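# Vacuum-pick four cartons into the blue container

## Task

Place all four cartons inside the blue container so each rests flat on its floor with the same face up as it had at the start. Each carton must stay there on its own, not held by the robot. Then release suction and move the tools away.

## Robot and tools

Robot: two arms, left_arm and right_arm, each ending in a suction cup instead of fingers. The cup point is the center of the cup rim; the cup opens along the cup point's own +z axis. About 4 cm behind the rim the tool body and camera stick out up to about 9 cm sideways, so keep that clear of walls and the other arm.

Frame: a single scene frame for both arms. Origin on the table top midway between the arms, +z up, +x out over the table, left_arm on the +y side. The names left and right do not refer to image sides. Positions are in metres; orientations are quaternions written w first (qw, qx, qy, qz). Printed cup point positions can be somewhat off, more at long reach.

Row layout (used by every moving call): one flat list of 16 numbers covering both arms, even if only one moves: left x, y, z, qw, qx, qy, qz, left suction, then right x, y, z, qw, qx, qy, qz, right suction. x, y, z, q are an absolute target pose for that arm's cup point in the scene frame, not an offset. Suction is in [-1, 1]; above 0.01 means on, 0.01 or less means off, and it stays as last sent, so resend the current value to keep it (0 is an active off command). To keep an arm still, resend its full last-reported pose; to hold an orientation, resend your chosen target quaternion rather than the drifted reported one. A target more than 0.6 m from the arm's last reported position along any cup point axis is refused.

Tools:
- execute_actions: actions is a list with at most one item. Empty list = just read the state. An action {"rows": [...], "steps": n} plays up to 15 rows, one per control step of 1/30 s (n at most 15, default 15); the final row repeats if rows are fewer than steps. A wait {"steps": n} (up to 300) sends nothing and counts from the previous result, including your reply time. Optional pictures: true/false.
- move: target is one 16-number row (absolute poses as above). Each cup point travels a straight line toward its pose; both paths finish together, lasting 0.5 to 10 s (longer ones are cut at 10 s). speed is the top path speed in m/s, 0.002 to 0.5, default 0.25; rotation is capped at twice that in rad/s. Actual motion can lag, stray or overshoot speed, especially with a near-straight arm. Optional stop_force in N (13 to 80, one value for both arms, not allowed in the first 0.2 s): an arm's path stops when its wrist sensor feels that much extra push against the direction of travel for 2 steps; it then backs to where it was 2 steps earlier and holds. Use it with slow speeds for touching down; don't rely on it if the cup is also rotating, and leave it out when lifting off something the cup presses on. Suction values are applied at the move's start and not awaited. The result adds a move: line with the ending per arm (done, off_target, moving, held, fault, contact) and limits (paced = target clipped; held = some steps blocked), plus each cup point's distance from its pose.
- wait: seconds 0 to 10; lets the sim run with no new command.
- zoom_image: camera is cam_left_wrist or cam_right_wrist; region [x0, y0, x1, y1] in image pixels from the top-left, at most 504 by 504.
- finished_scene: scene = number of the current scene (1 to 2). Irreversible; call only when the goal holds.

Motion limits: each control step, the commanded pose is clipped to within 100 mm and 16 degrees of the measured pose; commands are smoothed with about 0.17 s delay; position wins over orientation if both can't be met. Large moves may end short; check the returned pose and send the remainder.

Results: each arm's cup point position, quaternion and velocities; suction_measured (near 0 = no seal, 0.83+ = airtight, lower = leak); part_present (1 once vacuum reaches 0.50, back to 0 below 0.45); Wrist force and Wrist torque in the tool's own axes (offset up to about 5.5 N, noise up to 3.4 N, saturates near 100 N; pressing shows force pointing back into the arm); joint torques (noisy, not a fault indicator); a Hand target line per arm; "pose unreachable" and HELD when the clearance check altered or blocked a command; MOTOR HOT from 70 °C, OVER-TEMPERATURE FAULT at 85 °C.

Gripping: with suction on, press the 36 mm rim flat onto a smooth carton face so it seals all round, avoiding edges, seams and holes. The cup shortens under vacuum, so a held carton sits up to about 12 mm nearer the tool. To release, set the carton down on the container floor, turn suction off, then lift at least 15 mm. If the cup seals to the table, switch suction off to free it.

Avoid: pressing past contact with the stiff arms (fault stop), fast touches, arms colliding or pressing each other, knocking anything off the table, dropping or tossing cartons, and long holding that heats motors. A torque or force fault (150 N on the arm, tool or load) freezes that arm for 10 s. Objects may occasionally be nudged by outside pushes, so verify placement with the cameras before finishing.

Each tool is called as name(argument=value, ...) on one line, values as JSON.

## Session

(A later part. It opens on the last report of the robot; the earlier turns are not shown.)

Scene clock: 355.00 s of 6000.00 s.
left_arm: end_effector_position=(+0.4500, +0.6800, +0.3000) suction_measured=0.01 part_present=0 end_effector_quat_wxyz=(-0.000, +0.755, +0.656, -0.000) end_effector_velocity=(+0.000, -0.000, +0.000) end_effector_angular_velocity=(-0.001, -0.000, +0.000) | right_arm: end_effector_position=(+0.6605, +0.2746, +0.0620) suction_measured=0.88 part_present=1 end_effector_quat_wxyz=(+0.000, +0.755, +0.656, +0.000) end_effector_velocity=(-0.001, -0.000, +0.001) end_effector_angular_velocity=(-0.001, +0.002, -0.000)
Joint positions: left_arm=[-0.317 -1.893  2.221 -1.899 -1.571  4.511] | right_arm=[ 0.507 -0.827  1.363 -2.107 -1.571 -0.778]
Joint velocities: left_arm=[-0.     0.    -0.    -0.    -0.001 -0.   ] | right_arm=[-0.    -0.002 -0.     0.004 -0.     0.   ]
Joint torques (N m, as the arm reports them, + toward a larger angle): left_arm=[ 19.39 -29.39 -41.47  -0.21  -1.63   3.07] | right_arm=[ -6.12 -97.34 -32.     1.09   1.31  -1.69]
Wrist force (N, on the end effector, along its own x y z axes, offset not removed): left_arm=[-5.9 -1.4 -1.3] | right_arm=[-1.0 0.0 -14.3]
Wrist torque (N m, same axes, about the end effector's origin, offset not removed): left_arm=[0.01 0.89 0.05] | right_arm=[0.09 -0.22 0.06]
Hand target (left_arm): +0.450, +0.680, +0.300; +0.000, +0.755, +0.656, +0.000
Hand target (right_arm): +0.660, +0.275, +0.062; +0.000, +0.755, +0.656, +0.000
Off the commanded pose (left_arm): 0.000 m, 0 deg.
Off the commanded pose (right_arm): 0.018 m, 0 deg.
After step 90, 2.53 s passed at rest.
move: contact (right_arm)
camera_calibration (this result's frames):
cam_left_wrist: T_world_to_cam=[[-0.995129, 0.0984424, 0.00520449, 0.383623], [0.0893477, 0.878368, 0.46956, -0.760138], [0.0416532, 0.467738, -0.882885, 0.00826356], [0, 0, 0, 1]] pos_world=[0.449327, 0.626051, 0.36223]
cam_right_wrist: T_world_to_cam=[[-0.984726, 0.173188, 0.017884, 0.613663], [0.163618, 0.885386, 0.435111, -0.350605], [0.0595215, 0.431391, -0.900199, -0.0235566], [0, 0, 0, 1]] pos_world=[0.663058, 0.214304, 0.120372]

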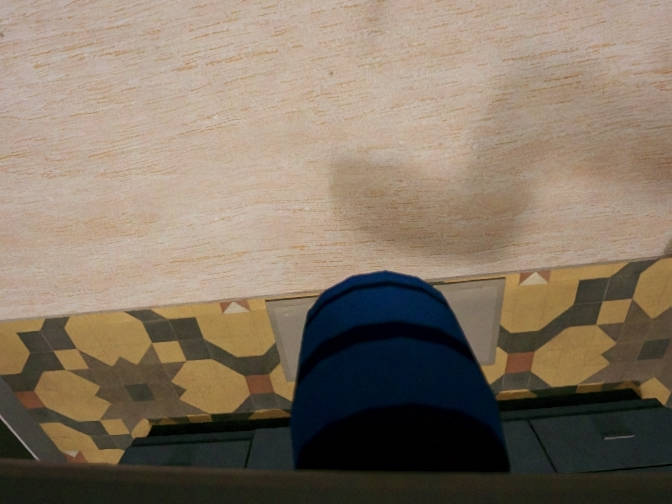

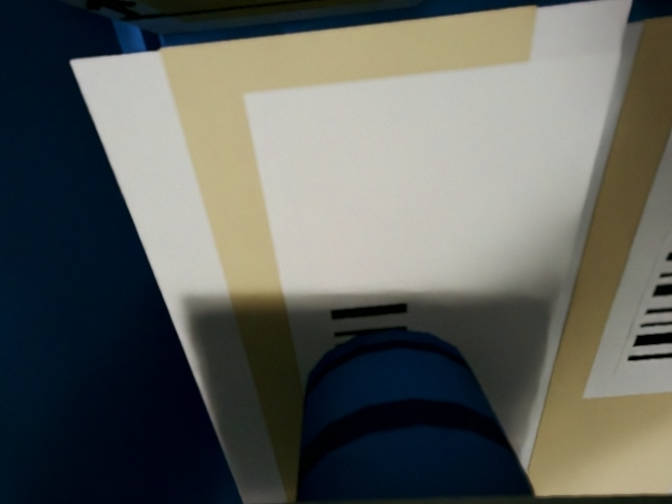

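move(target=[0.53,0.45,0.26,0,-0.656,0.755,0,0, 0.6605,0.2746,0.066,0,0.755,0.656,0,1], speed=0.15)

Scene clock: 387.30 s of 6000.00 s.
left_arm: end_effector_position=(+0.5251, +0.4608, +0.2622) suction_measured=0.01 part_present=0 end_effector_quat_wxyz=(-0.197, +0.893, -0.404, +0.016) end_effector_velocity=(+0.000, +0.000, -0.000) end_effector_angular_velocity=(+0.033, -0.002, -0.014) | right_arm: end_effector_position=(+0.6605, +0.2746, +0.0658) suction_measured=0.88 part_present=1 end_effector_quat_wxyz=(-0.000, +0.755, +0.656, +0.000) end_effector_velocity=(+0.001, -0.000, +0.001) end_effector_angular_velocity=(+0.001, -0.002, -0.001)
Joint positions: left_arm=[-0.798 -1.653  2.121 -1.908 -1.195  6.284] | right_arm=[ 0.507 -0.83   1.361 -2.102 -1.571 -0.778]
Joint velocities: left_arm=[-0.011  0.005 -0.004  0.021  0.024 -0.   ] | right_arm=[-0.    -0.     0.    -0.002 -0.     0.   ]
Joint torques (N m, as the arm reports them, + toward a larger angle): left_arm=[-14.47 -16.49 -52.36   0.97   2.13   3.85] | right_arm=[  11.67 -119.08  -51.21   -1.03   -0.77    2.03]
Wrist force (N, on the end effector, along its own x y z axes, offset not removed): left_arm=[-5.7 -0.8 2.6] | right_arm=[2.0 1.4 8.4]
Wrist torque (N m, same axes, about the end effector's origin, offset not removed): left_arm=[0.05 0.78 0.01] | right_arm=[-0.01 -0.50 0.05]
Hand target (left_arm): +0.525, +0.461, +0.262; -0.199, +0.893, -0.405, +0.015
Hand target (right_arm): +0.660, +0.275, +0.066; +0.000, +0.755, +0.656, +0.000
Off the commanded pose (left_arm): 0.012 m, 54 deg.
Off the commanded pose (right_arm): 0.000 m, 0 deg.
joint sent to its limit (left arm) — the command would take joint 6 (wrist 3) past its upper limit, so that joint was sent only as far as its limit.
After step 90, 18.37 s passed at rest.
move: off_target (left_arm; path cut at 10 s); limits=paced
camera_calibration (this result's frames):
cam_left_wrist: T_world_to_cam=[[0.68541, 0.624835, 0.373891, -0.741498], [0.530988, -0.780254, 0.330539, 0.0122886], [0.498262, -0.0280233, -0.866574, 0.0586677], [0, 0, 0, 1]] pos_world=[0.472473, 0.474546, 0.324017]
cam_right_wrist: T_world_to_cam=[[-0.984721, 0.173197, 0.0181132, 0.613584], [0.16374, 0.885474, 0.434885, -0.352386], [0.0592818, 0.431206, -0.900304, -0.0199247], [0, 0, 0, 1]] pos_world=[0.66309, 0.214349, 0.124195]

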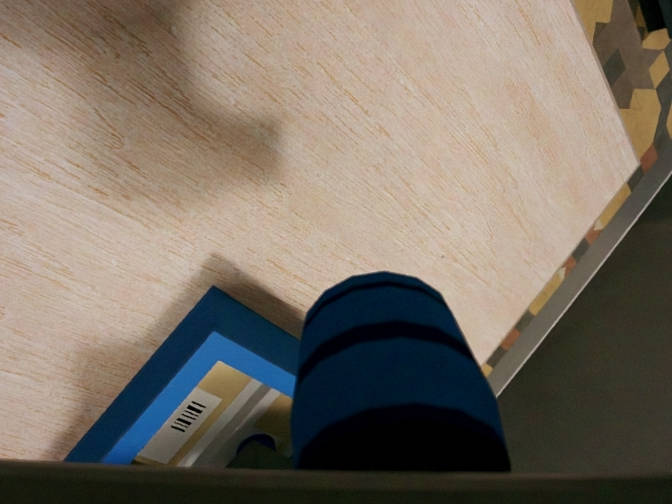

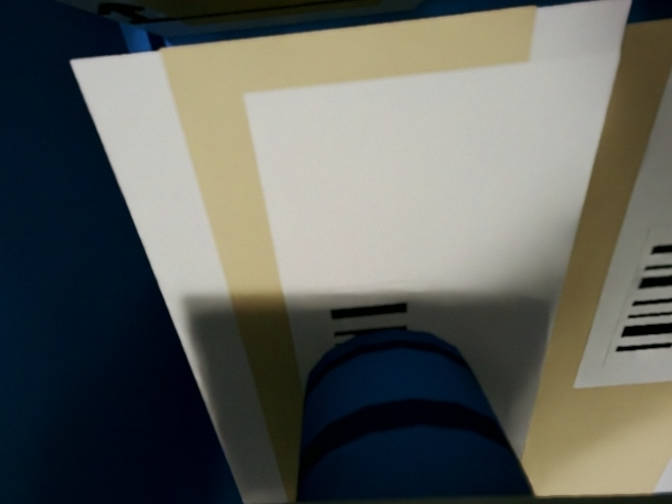

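zoom_image(camera="cam_left_wrist", region=[60,270,320,470])

Region (60, 270, 320, 470) of cam_left_wrist's 672x504 image, scaled by 1.938, with more detail than that image has; it fills the top 388 rows of this view, and the rest is white.

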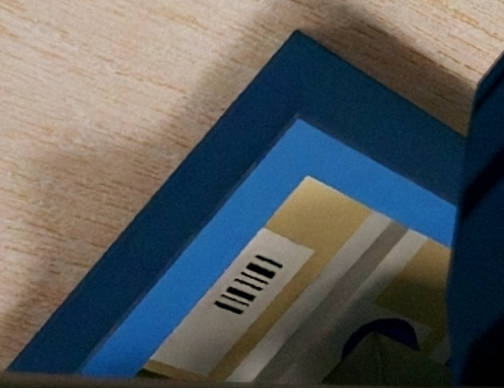

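move(target=[0.5251,0.4608,0.30,0,0.959,-0.284,0,0, 0.6605,0.2746,0.045,0,0.755,0.656,0,1], speed=0.004, stop_force=30)

Scene clock: 439.97 s of 6000.00 s.
left_arm: end_effector_position=(+0.5251, +0.4608, +0.2684) suction_measured=0.01 part_present=0 end_effector_quat_wxyz=(-0.167, +0.907, -0.386, +0.013) end_effector_velocity=(-0.000, -0.000, +0.000) end_effector_angular_velocity=(-0.003, +0.002, +0.000) | right_arm: end_effector_position=(+0.6605, +0.2746, +0.0624) suction_measured=0.88 part_present=1 end_effector_quat_wxyz=(+0.000, +0.755, +0.656, +0.000) end_effector_velocity=(+0.000, -0.000, +0.000) end_effector_angular_velocity=(+0.000, -0.000, -0.001)
Joint positions: left_arm=[-0.77  -1.658  2.106 -1.911 -1.252  6.276] | right_arm=[ 0.507 -0.827  1.363 -2.106 -1.571 -0.778]
Joint velocities: left_arm=[ 0.001 -0.    -0.001 -0.    -0.004  0.001] | right_arm=[-0. -0. -0. -0. -0.  0.]
Joint torques (N m, as the arm reports them, + toward a larger angle): left_arm=[ 20.73 -57.11 -51.66  -6.83  -1.31  -3.04] | right_arm=[ 10.71 -91.17 -34.88  -7.25  -1.92   1.67]
Wrist force (N, on the end effector, along its own x y z axes, offset not removed): left_arm=[-5.3 2.8 3.0] | right_arm=[-0.4 2.1 2.2]
Wrist torque (N m, same axes, about the end effector's origin, offset not removed): left_arm=[0.66 0.68 0.04] | right_arm=[0.20 -0.25 0.09]
Hand target (left_arm): +0.525, +0.461, +0.268; -0.166, +0.907, -0.386, +0.013
Hand target (right_arm): +0.660, +0.275, +0.062; +0.000, +0.755, +0.656, +0.000
Off the commanded pose (left_arm): 0.032 m, 23 deg.
Off the commanded pose (right_arm): 0.017 m, 0 deg.
After step 90, 39.47 s passed at rest.
move: off_target (left_arm, right_arm; path cut at 10 s)
camera_calibration (this result's frames):
cam_left_wrist: T_world_to_cam=[[0.665926, 0.673391, 0.321072, -0.7418], [0.571291, -0.737087, 0.361011, -0.0389774], [0.479759, -0.0569811, -0.875548, 0.0895238], [0, 0, 0, 1]] pos_world=[0.473301, 0.475893, 0.330625]
cam_right_wrist: T_world_to_cam=[[-0.984721, 0.173196, 0.0180874, 0.613658], [0.163727, 0.885467, 0.434903, -0.35091], [0.0593079, 0.43122, -0.900295, -0.0230054], [0, 0, 0, 1]] pos_world=[0.6631, 0.214356, 0.120801]

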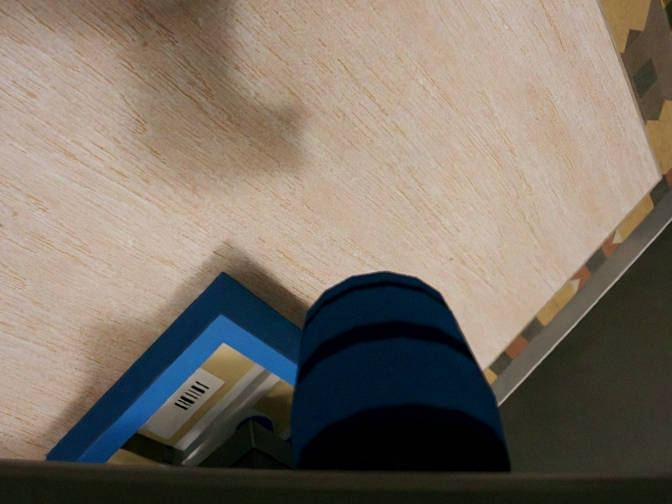

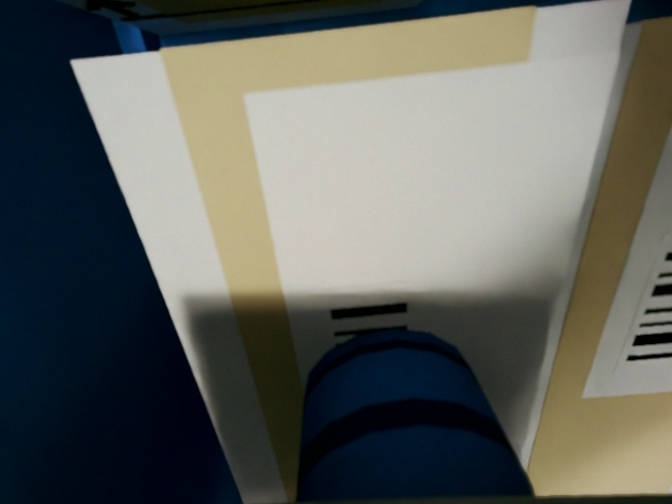

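move(target=[0.5251,0.4608,0.2684,-0.167,0.907,-0.386,0.013,0, 0.6605,0.2746,0.045,0,0.755,0.656,0,1], speed=0.004, stop_force=30)

Scene clock: 443.97 s of 6000.00 s.
left_arm: end_effector_position=(+0.5252, +0.4608, +0.2685) suction_measured=0.01 part_present=0 end_effector_quat_wxyz=(-0.167, +0.907, -0.386, +0.013) end_effector_velocity=(+0.000, -0.000, +0.000) end_effector_angular_velocity=(+0.002, -0.004, +0.000) | right_arm: end_effector_position=(+0.6606, +0.2747, +0.0614) suction_measured=0.88 part_present=1 end_effector_quat_wxyz=(+0.000, +0.755, +0.656, +0.000) end_effector_velocity=(-0.000, -0.000, +0.001) end_effector_angular_velocity=(-0.000, +0.001, +0.000)
Joint positions: left_arm=[-0.77  -1.658  2.106 -1.911 -1.252  6.275] | right_arm=[ 0.507 -0.826  1.363 -2.108 -1.571 -0.778]
Joint velocities: left_arm=[-0.002 -0.    -0.    -0.     0.004 -0.002] | right_arm=[ 0.    -0.001 -0.     0.002  0.001 -0.   ]
Joint torques (N m, as the arm reports them, + toward a larger angle): left_arm=[-15.15 -56.48 -39.76  -5.14   2.06  -3.3 ] | right_arm=[  9.82 -70.05 -22.73   1.61  -1.5    1.57]
Wrist force (N, on the end effector, along its own x y z axes, offset not removed): left_arm=[-0.4 -0.4 -0.4] | right_arm=[-6.7 -3.3 -41.6]
Wrist torque (N m, same axes, about the end effector's origin, offset not removed): left_arm=[-0.05 0.11 0.29] | right_arm=[0.28 -0.30 0.06]
Hand target (left_arm): +0.525, +0.461, +0.268; -0.167, +0.907, -0.386, +0.013
Hand target (right_arm): +0.661, +0.275, +0.062; +0.000, +0.755, +0.656, +0.000
Off the commanded pose (left_arm): 0.000 m, 0 deg.
Off the commanded pose (right_arm): 0.016 m, 0 deg.
After step 90, 0.33 s passed at rest.
move: contact (right_arm)
camera_calibration (this result's frames):
cam_left_wrist: T_world_to_cam=[[0.665471, 0.673546, 0.321688, -0.741932], [0.57132, -0.736977, 0.36119, -0.039162], [0.480355, -0.0565747, -0.875247, 0.0889795], [0, 0, 0, 1]] pos_world=[0.473367, 0.475898, 0.330695]
cam_right_wrist: T_world_to_cam=[[-0.984729, 0.173186, 0.0177608, 0.613793], [0.163557, 0.885345, 0.435216, -0.350435], [0.0596488, 0.431475, -0.900151, -0.0242604], [0, 0, 0, 1]] pos_world=[0.663183, 0.214424, 0.119775]

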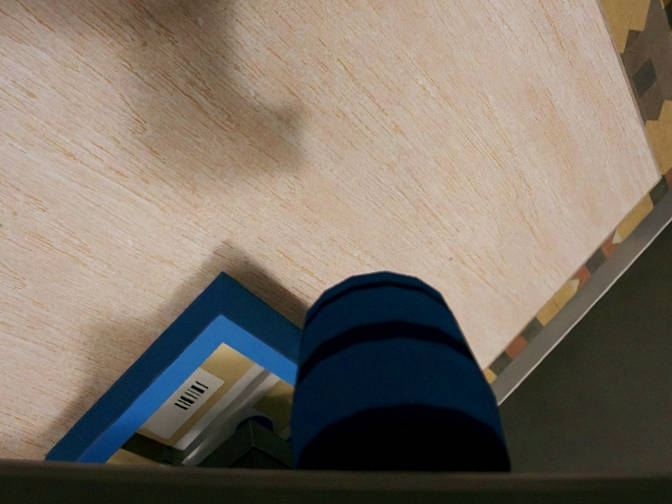

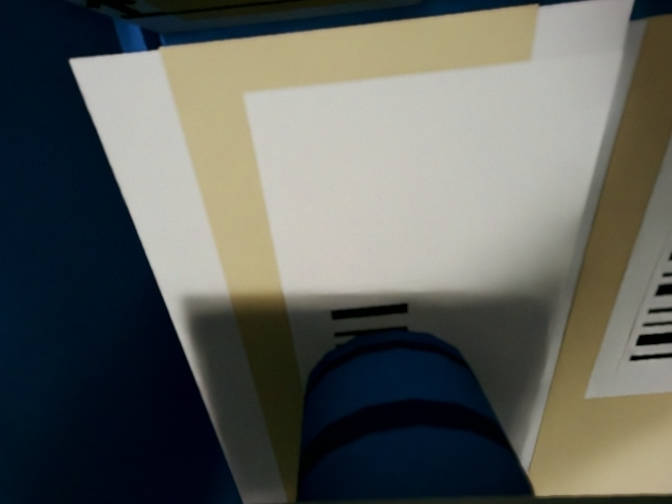

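move(target=[0.5251,0.4608,0.2684,-0.167,0.907,-0.386,0.013,0, 0.6605,0.2746,0.064,0,0.755,0.656,0,0], speed=0.004)

move(target=[0.48,0.62,0.30,0,0.959,-0.284,0,0, 0.645,0.265,0.27,0,0.755,0.656,0,0], speed=0.12)

zoom_image(camera="cam_right_wrist", region=[140,0,560,330])

Scene clock: 453.93 s of 6000.00 s.
left_arm: end_effector_position=(+0.5251, +0.4608, +0.2684) suction_measured=0.01 part_present=0 end_effector_quat_wxyz=(-0.167, +0.907, -0.386, +0.013) end_effector_velocity=(+0.000, -0.000, +0.000) end_effector_angular_velocity=(+0.000, -0.000, -0.001) | right_arm: end_effector_position=(+0.6605, +0.2746, +0.0639) suction_measured=0.00 part_present=0 end_effector_quat_wxyz=(+0.000, +0.755, +0.656, -0.000) end_effector_velocity=(-0.000, +0.001, +0.001) end_effector_angular_velocity=(+0.001, +0.000, +0.001)
Joint positions: left_arm=[-0.771 -1.658  2.106 -1.911 -1.251  6.275] | right_arm=[ 0.507 -0.828  1.362 -2.104 -1.571 -0.778]
Joint velocities: left_arm=[-0.     0.    -0.     0.     0.001  0.001] | right_arm=[ 0.001 -0.001 -0.001  0.001  0.001 -0.   ]
Joint torques (N m, as the arm reports them, + toward a larger angle): left_arm=[-18.08 -56.18 -27.73   0.35   2.21  -3.21] | right_arm=[  5.52 -99.47 -38.11   0.76  -0.24   1.49]
Wrist force (N, on the end effector, along its own x y z axes, offset not removed): left_arm=[0.0 -5.6 2.0] | right_arm=[1.3 3.3 -14.1]
Wrist torque (N m, same axes, about the end effector's origin, offset not removed): left_arm=[-0.83 -0.12 0.07] | right_arm=[0.29 -0.40 0.02]
Hand target (left_arm): +0.525, +0.461, +0.268; -0.167, +0.907, -0.386, +0.013
Hand target (right_arm): +0.660, +0.275, +0.064; +0.000, +0.755, +0.656, +0.000
Off the commanded pose (left_arm): 0.000 m, 0 deg.
Off the commanded pose (right_arm): 0.000 m, 0 deg.
After step 90, 6.17 s passed at rest.
move: done
camera_calibration (this result's frames):
cam_left_wrist: T_world_to_cam=[[0.665565, 0.673269, 0.322076, -0.741858], [0.571123, -0.737253, 0.360939, -0.0388202], [0.48046, -0.0562832, -0.875209, 0.0887559], [0, 0, 0, 1]] pos_world=[0.473282, 0.475845, 0.330626]
cam_right_wrist: T_world_to_cam=[[-0.984721, 0.173192, 0.0181245, 0.613619], [0.163742, 0.885487, 0.434857, -0.351542], [0.0592647, 0.431181, -0.900317, -0.0216625], [0, 0, 0, 1]] pos_world=[0.66309, 0.214352, 0.122246]

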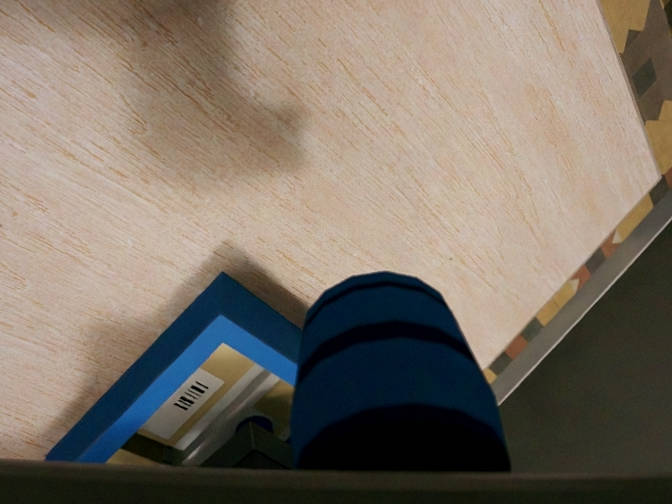

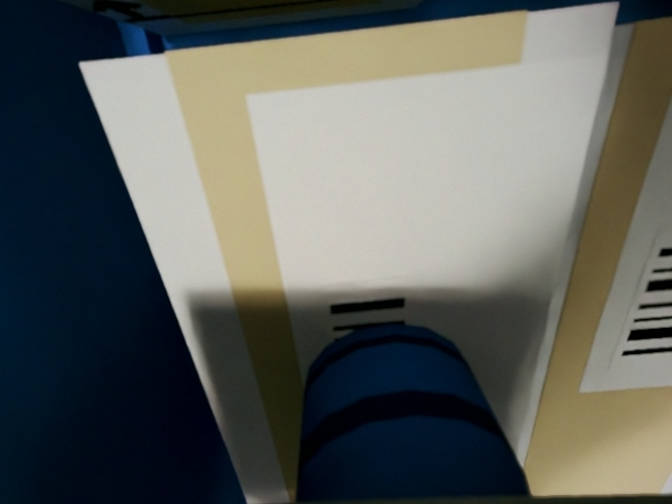

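Scene clock: 456.20 s of 6000.00 s.
left_arm: end_effector_position=(+0.4795, +0.6188, +0.2999) suction_measured=0.01 part_present=0 end_effector_quat_wxyz=(-0.030, +0.972, -0.233, +0.006) end_effector_velocity=(-0.000, +0.002, +0.000) end_effector_angular_velocity=(-0.004, +0.001, +0.005) | right_arm: end_effector_position=(+0.6449, +0.2649, +0.2698) suction_measured=0.00 part_present=0 end_effector_quat_wxyz=(-0.000, +0.755, +0.656, +0.000) end_effector_velocity=(-0.000, -0.000, +0.002) end_effector_angular_velocity=(-0.001, +0.001, -0.000)
Joint positions: left_arm=[-0.444 -1.838  2.185 -1.915 -1.511  6.284] | right_arm=[ 0.509 -0.991  1.249 -1.829 -1.571 -0.776]
Joint velocities: left_arm=[ 0.005 -0.001  0.     0.    -0.004 -0.001] | right_arm=[-0.    -0.001 -0.002  0.004  0.    -0.   ]
Joint torques (N m, as the arm reports them, + toward a larger angle): left_arm=[ 20.9  -43.48 -29.63   0.1   -1.65   3.56] | right_arm=[  13.03 -108.79  -54.83   -0.58    1.45    1.95]
Wrist force (N, on the end effector, along its own x y z axes, offset not removed): left_arm=[0.2 -2.5 0.8] | right_arm=[1.0 0.9 2.5]
Wrist torque (N m, same axes, about the end effector's origin, offset not removed): left_arm=[-0.26 -0.12 0.09] | right_arm=[-0.04 -0.33 0.08]
Hand target (left_arm): +0.479, +0.619, +0.300; -0.029, +0.972, -0.233, +0.006
Hand target (right_arm): +0.645, +0.265, +0.270; +0.000, +0.755, +0.656, -0.000
Off the commanded pose (left_arm): 0.001 m, 7 deg.
Off the commanded pose (right_arm): 0.000 m, 0 deg.
joint sent to its limit (left arm) — the command would take joint 6 (wrist 3) past its upper limit, so that joint was sent only as far as its limit.
move: off_target (left_arm)
camera_calibration (this result's frames):
cam_left_wrist: T_world_to_cam=[[0.415231, 0.907373, 0.0652505, -0.775864], [0.790328, -0.395329, 0.468077, -0.25649], [0.450516, -0.142791, -0.881275, 0.216794], [0, 0, 0, 1]] pos_world=[0.427205, 0.633556, 0.361737]
cam_right_wrist: T_world_to_cam=[[-0.984721, 0.173196, 0.0181251, 0.596189], [0.163745, 0.885472, 0.434886, -0.429923], [0.0592714, 0.431209, -0.900303, 0.168842], [0, 0, 0, 1]] pos_world=[0.64747, 0.204621, 0.32817]

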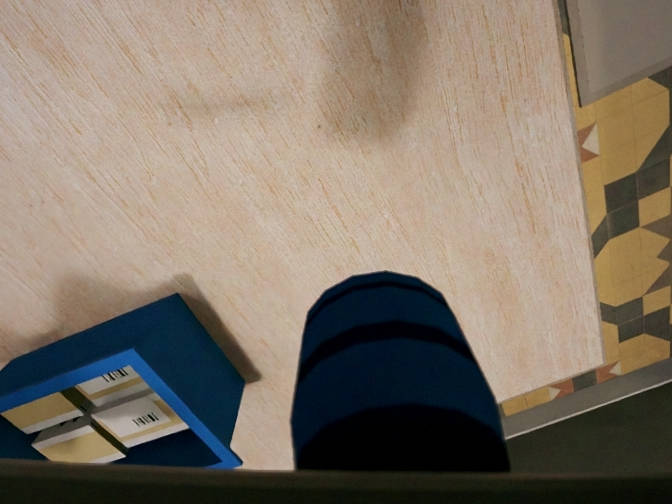

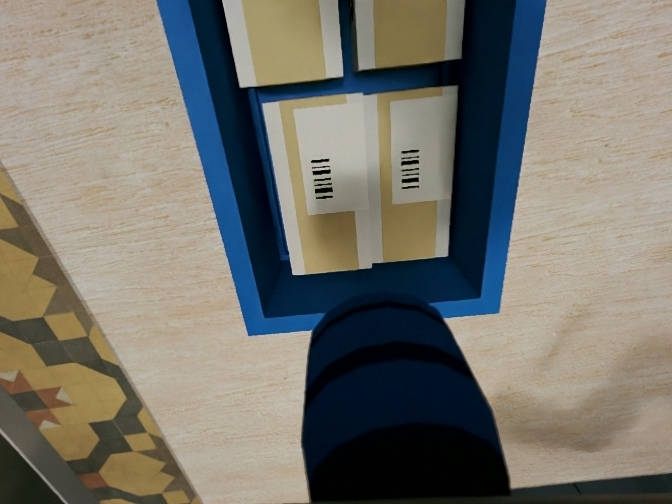

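Region (140, 0, 560, 330) of cam_right_wrist's 672x504 image, scaled by 1.200, with more detail than that image has; it fills the top 396 rows of this view, and the rest is white.

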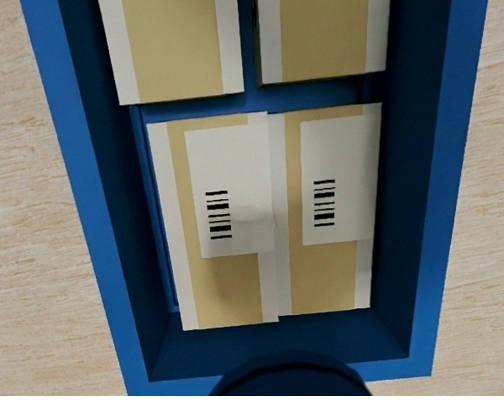

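zoom_image(camera="cam_left_wrist", region=[0,330,260,475])

zoom_image(camera="cam_right_wrist", region=[240,180,480,310])

Region (0, 330, 260, 475) of cam_left_wrist's 672x504 image, scaled by 1.938, with more detail than that image has; it fills the top 281 rows of this view, and the rest is white.

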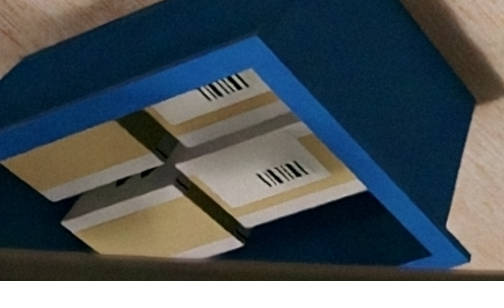

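Region (240, 180, 480, 310) of cam_right_wrist's 672x504 image, scaled by 2.100, with more detail than that image has; it fills the top 273 rows of this view, and the rest is white.

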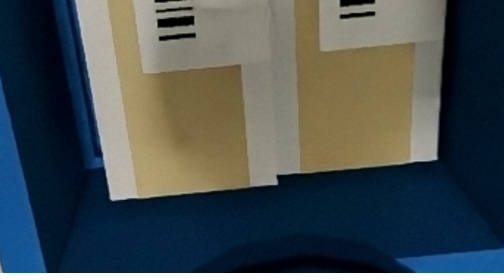

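move(target=[0.48,0.62,0.30,-0.030,0.972,-0.233,0.006,0, 0.60,0.285,0.09,0,0.755,0.656,0,0], speed=0.1)

move(target=[0.48,0.62,0.30,-0.030,0.972,-0.233,0.006,0, 0.60,0.285,0.05,0,0.755,0.656,0,0], speed=0.006, stop_force=13)

Scene clock: 487.03 s of 6000.00 s.
left_arm: end_effector_position=(+0.4799, +0.6198, +0.3000) suction_measured=0.01 part_present=0 end_effector_quat_wxyz=(-0.030, +0.972, -0.232, +0.006) end_effector_velocity=(+0.000, -0.000, +0.000) end_effector_angular_velocity=(-0.001, +0.000, -0.001) | right_arm: end_effector_position=(+0.6002, +0.2850, +0.0902) suction_measured=0.00 part_present=0 end_effector_quat_wxyz=(+0.000, +0.755, +0.656, -0.000) end_effector_velocity=(-0.000, +0.000, -0.003) end_effector_angular_velocity=(-0.000, -0.000, -0.000)
Joint positions: left_arm=[-0.443 -1.838  2.185 -1.916 -1.509  6.284] | right_arm=[ 0.553 -0.897  1.433 -2.106 -1.571 -0.733]
Joint velocities: left_arm=[-0.     0.    -0.    -0.    -0.001  0.001] | right_arm=[ 0.001  0.003  0.002 -0.004 -0.     0.001]
Joint torques (N m, as the arm reports them, + toward a larger angle): left_arm=[ 20.56 -42.18 -29.41  -7.29   1.69   3.65] | right_arm=[ 13.02 -86.15 -35.43  -8.02  -1.85   1.8 ]
Wrist force (N, on the end effector, along its own x y z axes, offset not removed): left_arm=[-0.1 -3.7 -1.0] | right_arm=[1.2 1.9 3.6]
Wrist torque (N m, same axes, about the end effector's origin, offset not removed): left_arm=[-0.58 -0.41 0.05] | right_arm=[0.08 -0.39 0.03]
Hand target (left_arm): +0.480, +0.620, +0.300; -0.030, +0.972, -0.232, +0.006
Hand target (right_arm): +0.600, +0.285, +0.090; +0.000, +0.755, +0.656, -0.000
Off the commanded pose (left_arm): 0.000 m, 0 deg.
Off the commanded pose (right_arm): 0.000 m, 0 deg.
joint sent to its limit (left arm) — the command would take joint 6 (wrist 3) past its upper limit, so that joint was sent only as far as its limit.
After step 90, 25.47 s passed at rest.
move: done
camera_calibration (this result's frames):
cam_left_wrist: T_world_to_cam=[[0.41406, 0.907782, 0.066972, -0.777158], [0.790121, -0.394973, 0.468728, -0.256767], [0.451955, -0.141166, -0.8808, 0.215044], [0, 0, 0, 1]] pos_world=[0.427477, 0.634431, 0.361812]
cam_right_wrist: T_world_to_cam=[[-0.98472, 0.173197, 0.0181562, 0.551928], [0.163763, 0.885502, 0.43482, -0.362355], [0.0592321, 0.431149, -0.900334, 0.00120446], [0, 0, 0, 1]] pos_world=[0.602763, 0.224754, 0.148623]

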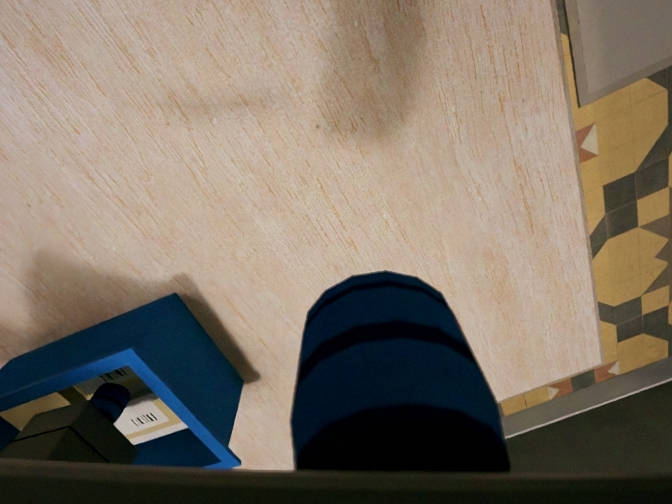

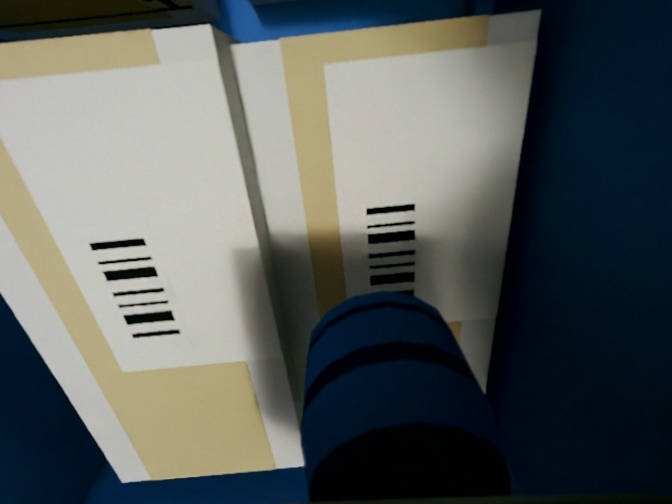

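Scene clock: 493.57 s of 6000.00 s.
left_arm: end_effector_position=(+0.4799, +0.6198, +0.3000) suction_measured=0.01 part_present=0 end_effector_quat_wxyz=(-0.030, +0.972, -0.232, +0.006) end_effector_velocity=(-0.000, +0.000, -0.000) end_effector_angular_velocity=(+0.001, +0.000, -0.000) | right_arm: end_effector_position=(+0.6000, +0.2850, +0.0533) suction_measured=0.00 part_present=0 end_effector_quat_wxyz=(+0.000, +0.755, +0.656, -0.000) end_effector_velocity=(-0.001, -0.000, +0.001) end_effector_angular_velocity=(-0.002, +0.002, +0.000)
Joint positions: left_arm=[-0.443 -1.838  2.185 -1.916 -1.509  6.284] | right_arm=[ 0.553 -0.865  1.451 -2.157 -1.571 -0.733]
Joint velocities: left_arm=[-0.    -0.     0.001  0.     0.001  0.   ] | right_arm=[ 0.    -0.001 -0.001  0.005  0.    -0.   ]
Joint torques (N m, as the arm reports them, + toward a larger angle): left_arm=[ -4.27 -42.08 -30.3   -7.21  -0.07   3.6 ] | right_arm=[  11.11 -100.22  -41.15    0.85    0.14    1.78]
Wrist force (N, on the end effector, along its own x y z axes, offset not removed): left_arm=[-3.7 3.4 5.5] | right_arm=[3.0 2.1 -8.2]
Wrist torque (N m, same axes, about the end effector's origin, offset not removed): left_arm=[0.71 0.57 0.18] | right_arm=[0.17 -0.73 0.06]
Hand target (left_arm): +0.480, +0.620, +0.300; -0.030, +0.972, -0.232, +0.006
Hand target (right_arm): +0.600, +0.285, +0.054; +0.000, +0.755, +0.656, +0.000
Off the commanded pose (left_arm): 0.000 m, 0 deg.
Off the commanded pose (right_arm): 0.003 m, 0 deg.
joint sent to its limit (left arm) — the command would take joint 6 (wrist 3) past its upper limit, so that joint was sent only as far as its limit.
move: contact (right_arm)
camera_calibration (this result's frames):
cam_left_wrist: T_world_to_cam=[[0.41406, 0.907782, 0.0669729, -0.777159], [0.790118, -0.394972, 0.468732, -0.256766], [0.451959, -0.141167, -0.880798, 0.215042], [0, 0, 0, 1]] pos_world=[0.427475, 0.634432, 0.361812]
cam_right_wrist: T_world_to_cam=[[-0.984721, 0.173196, 0.018116, 0.552459], [0.163742, 0.885484, 0.434863, -0.34624], [0.0592752, 0.431185, -0.900314, -0.0321223], [0, 0, 0, 1]] pos_world=[0.602617, 0.224757, 0.111639]

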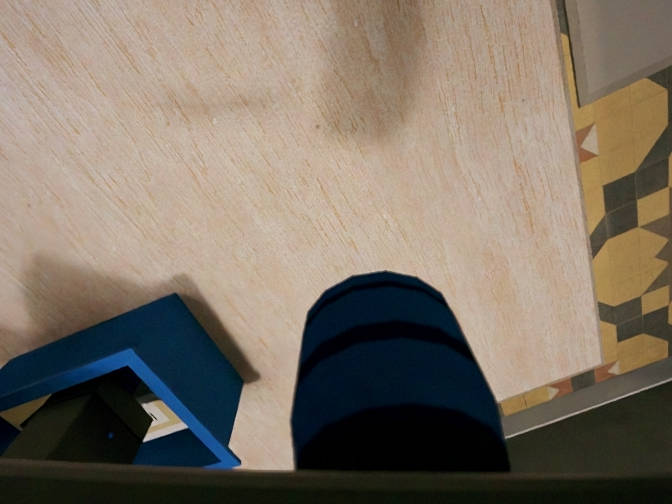

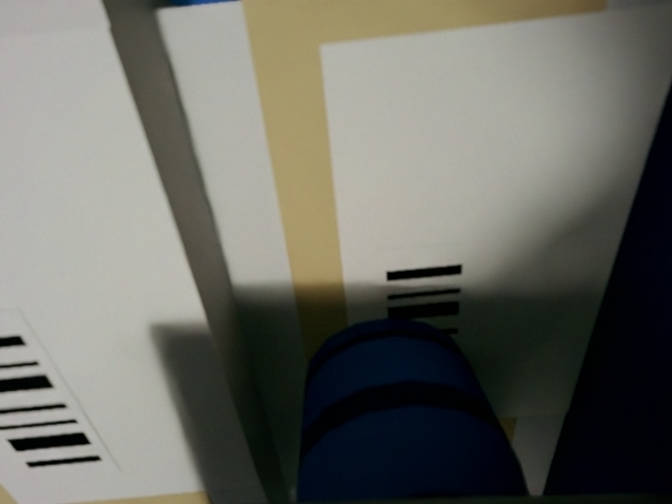

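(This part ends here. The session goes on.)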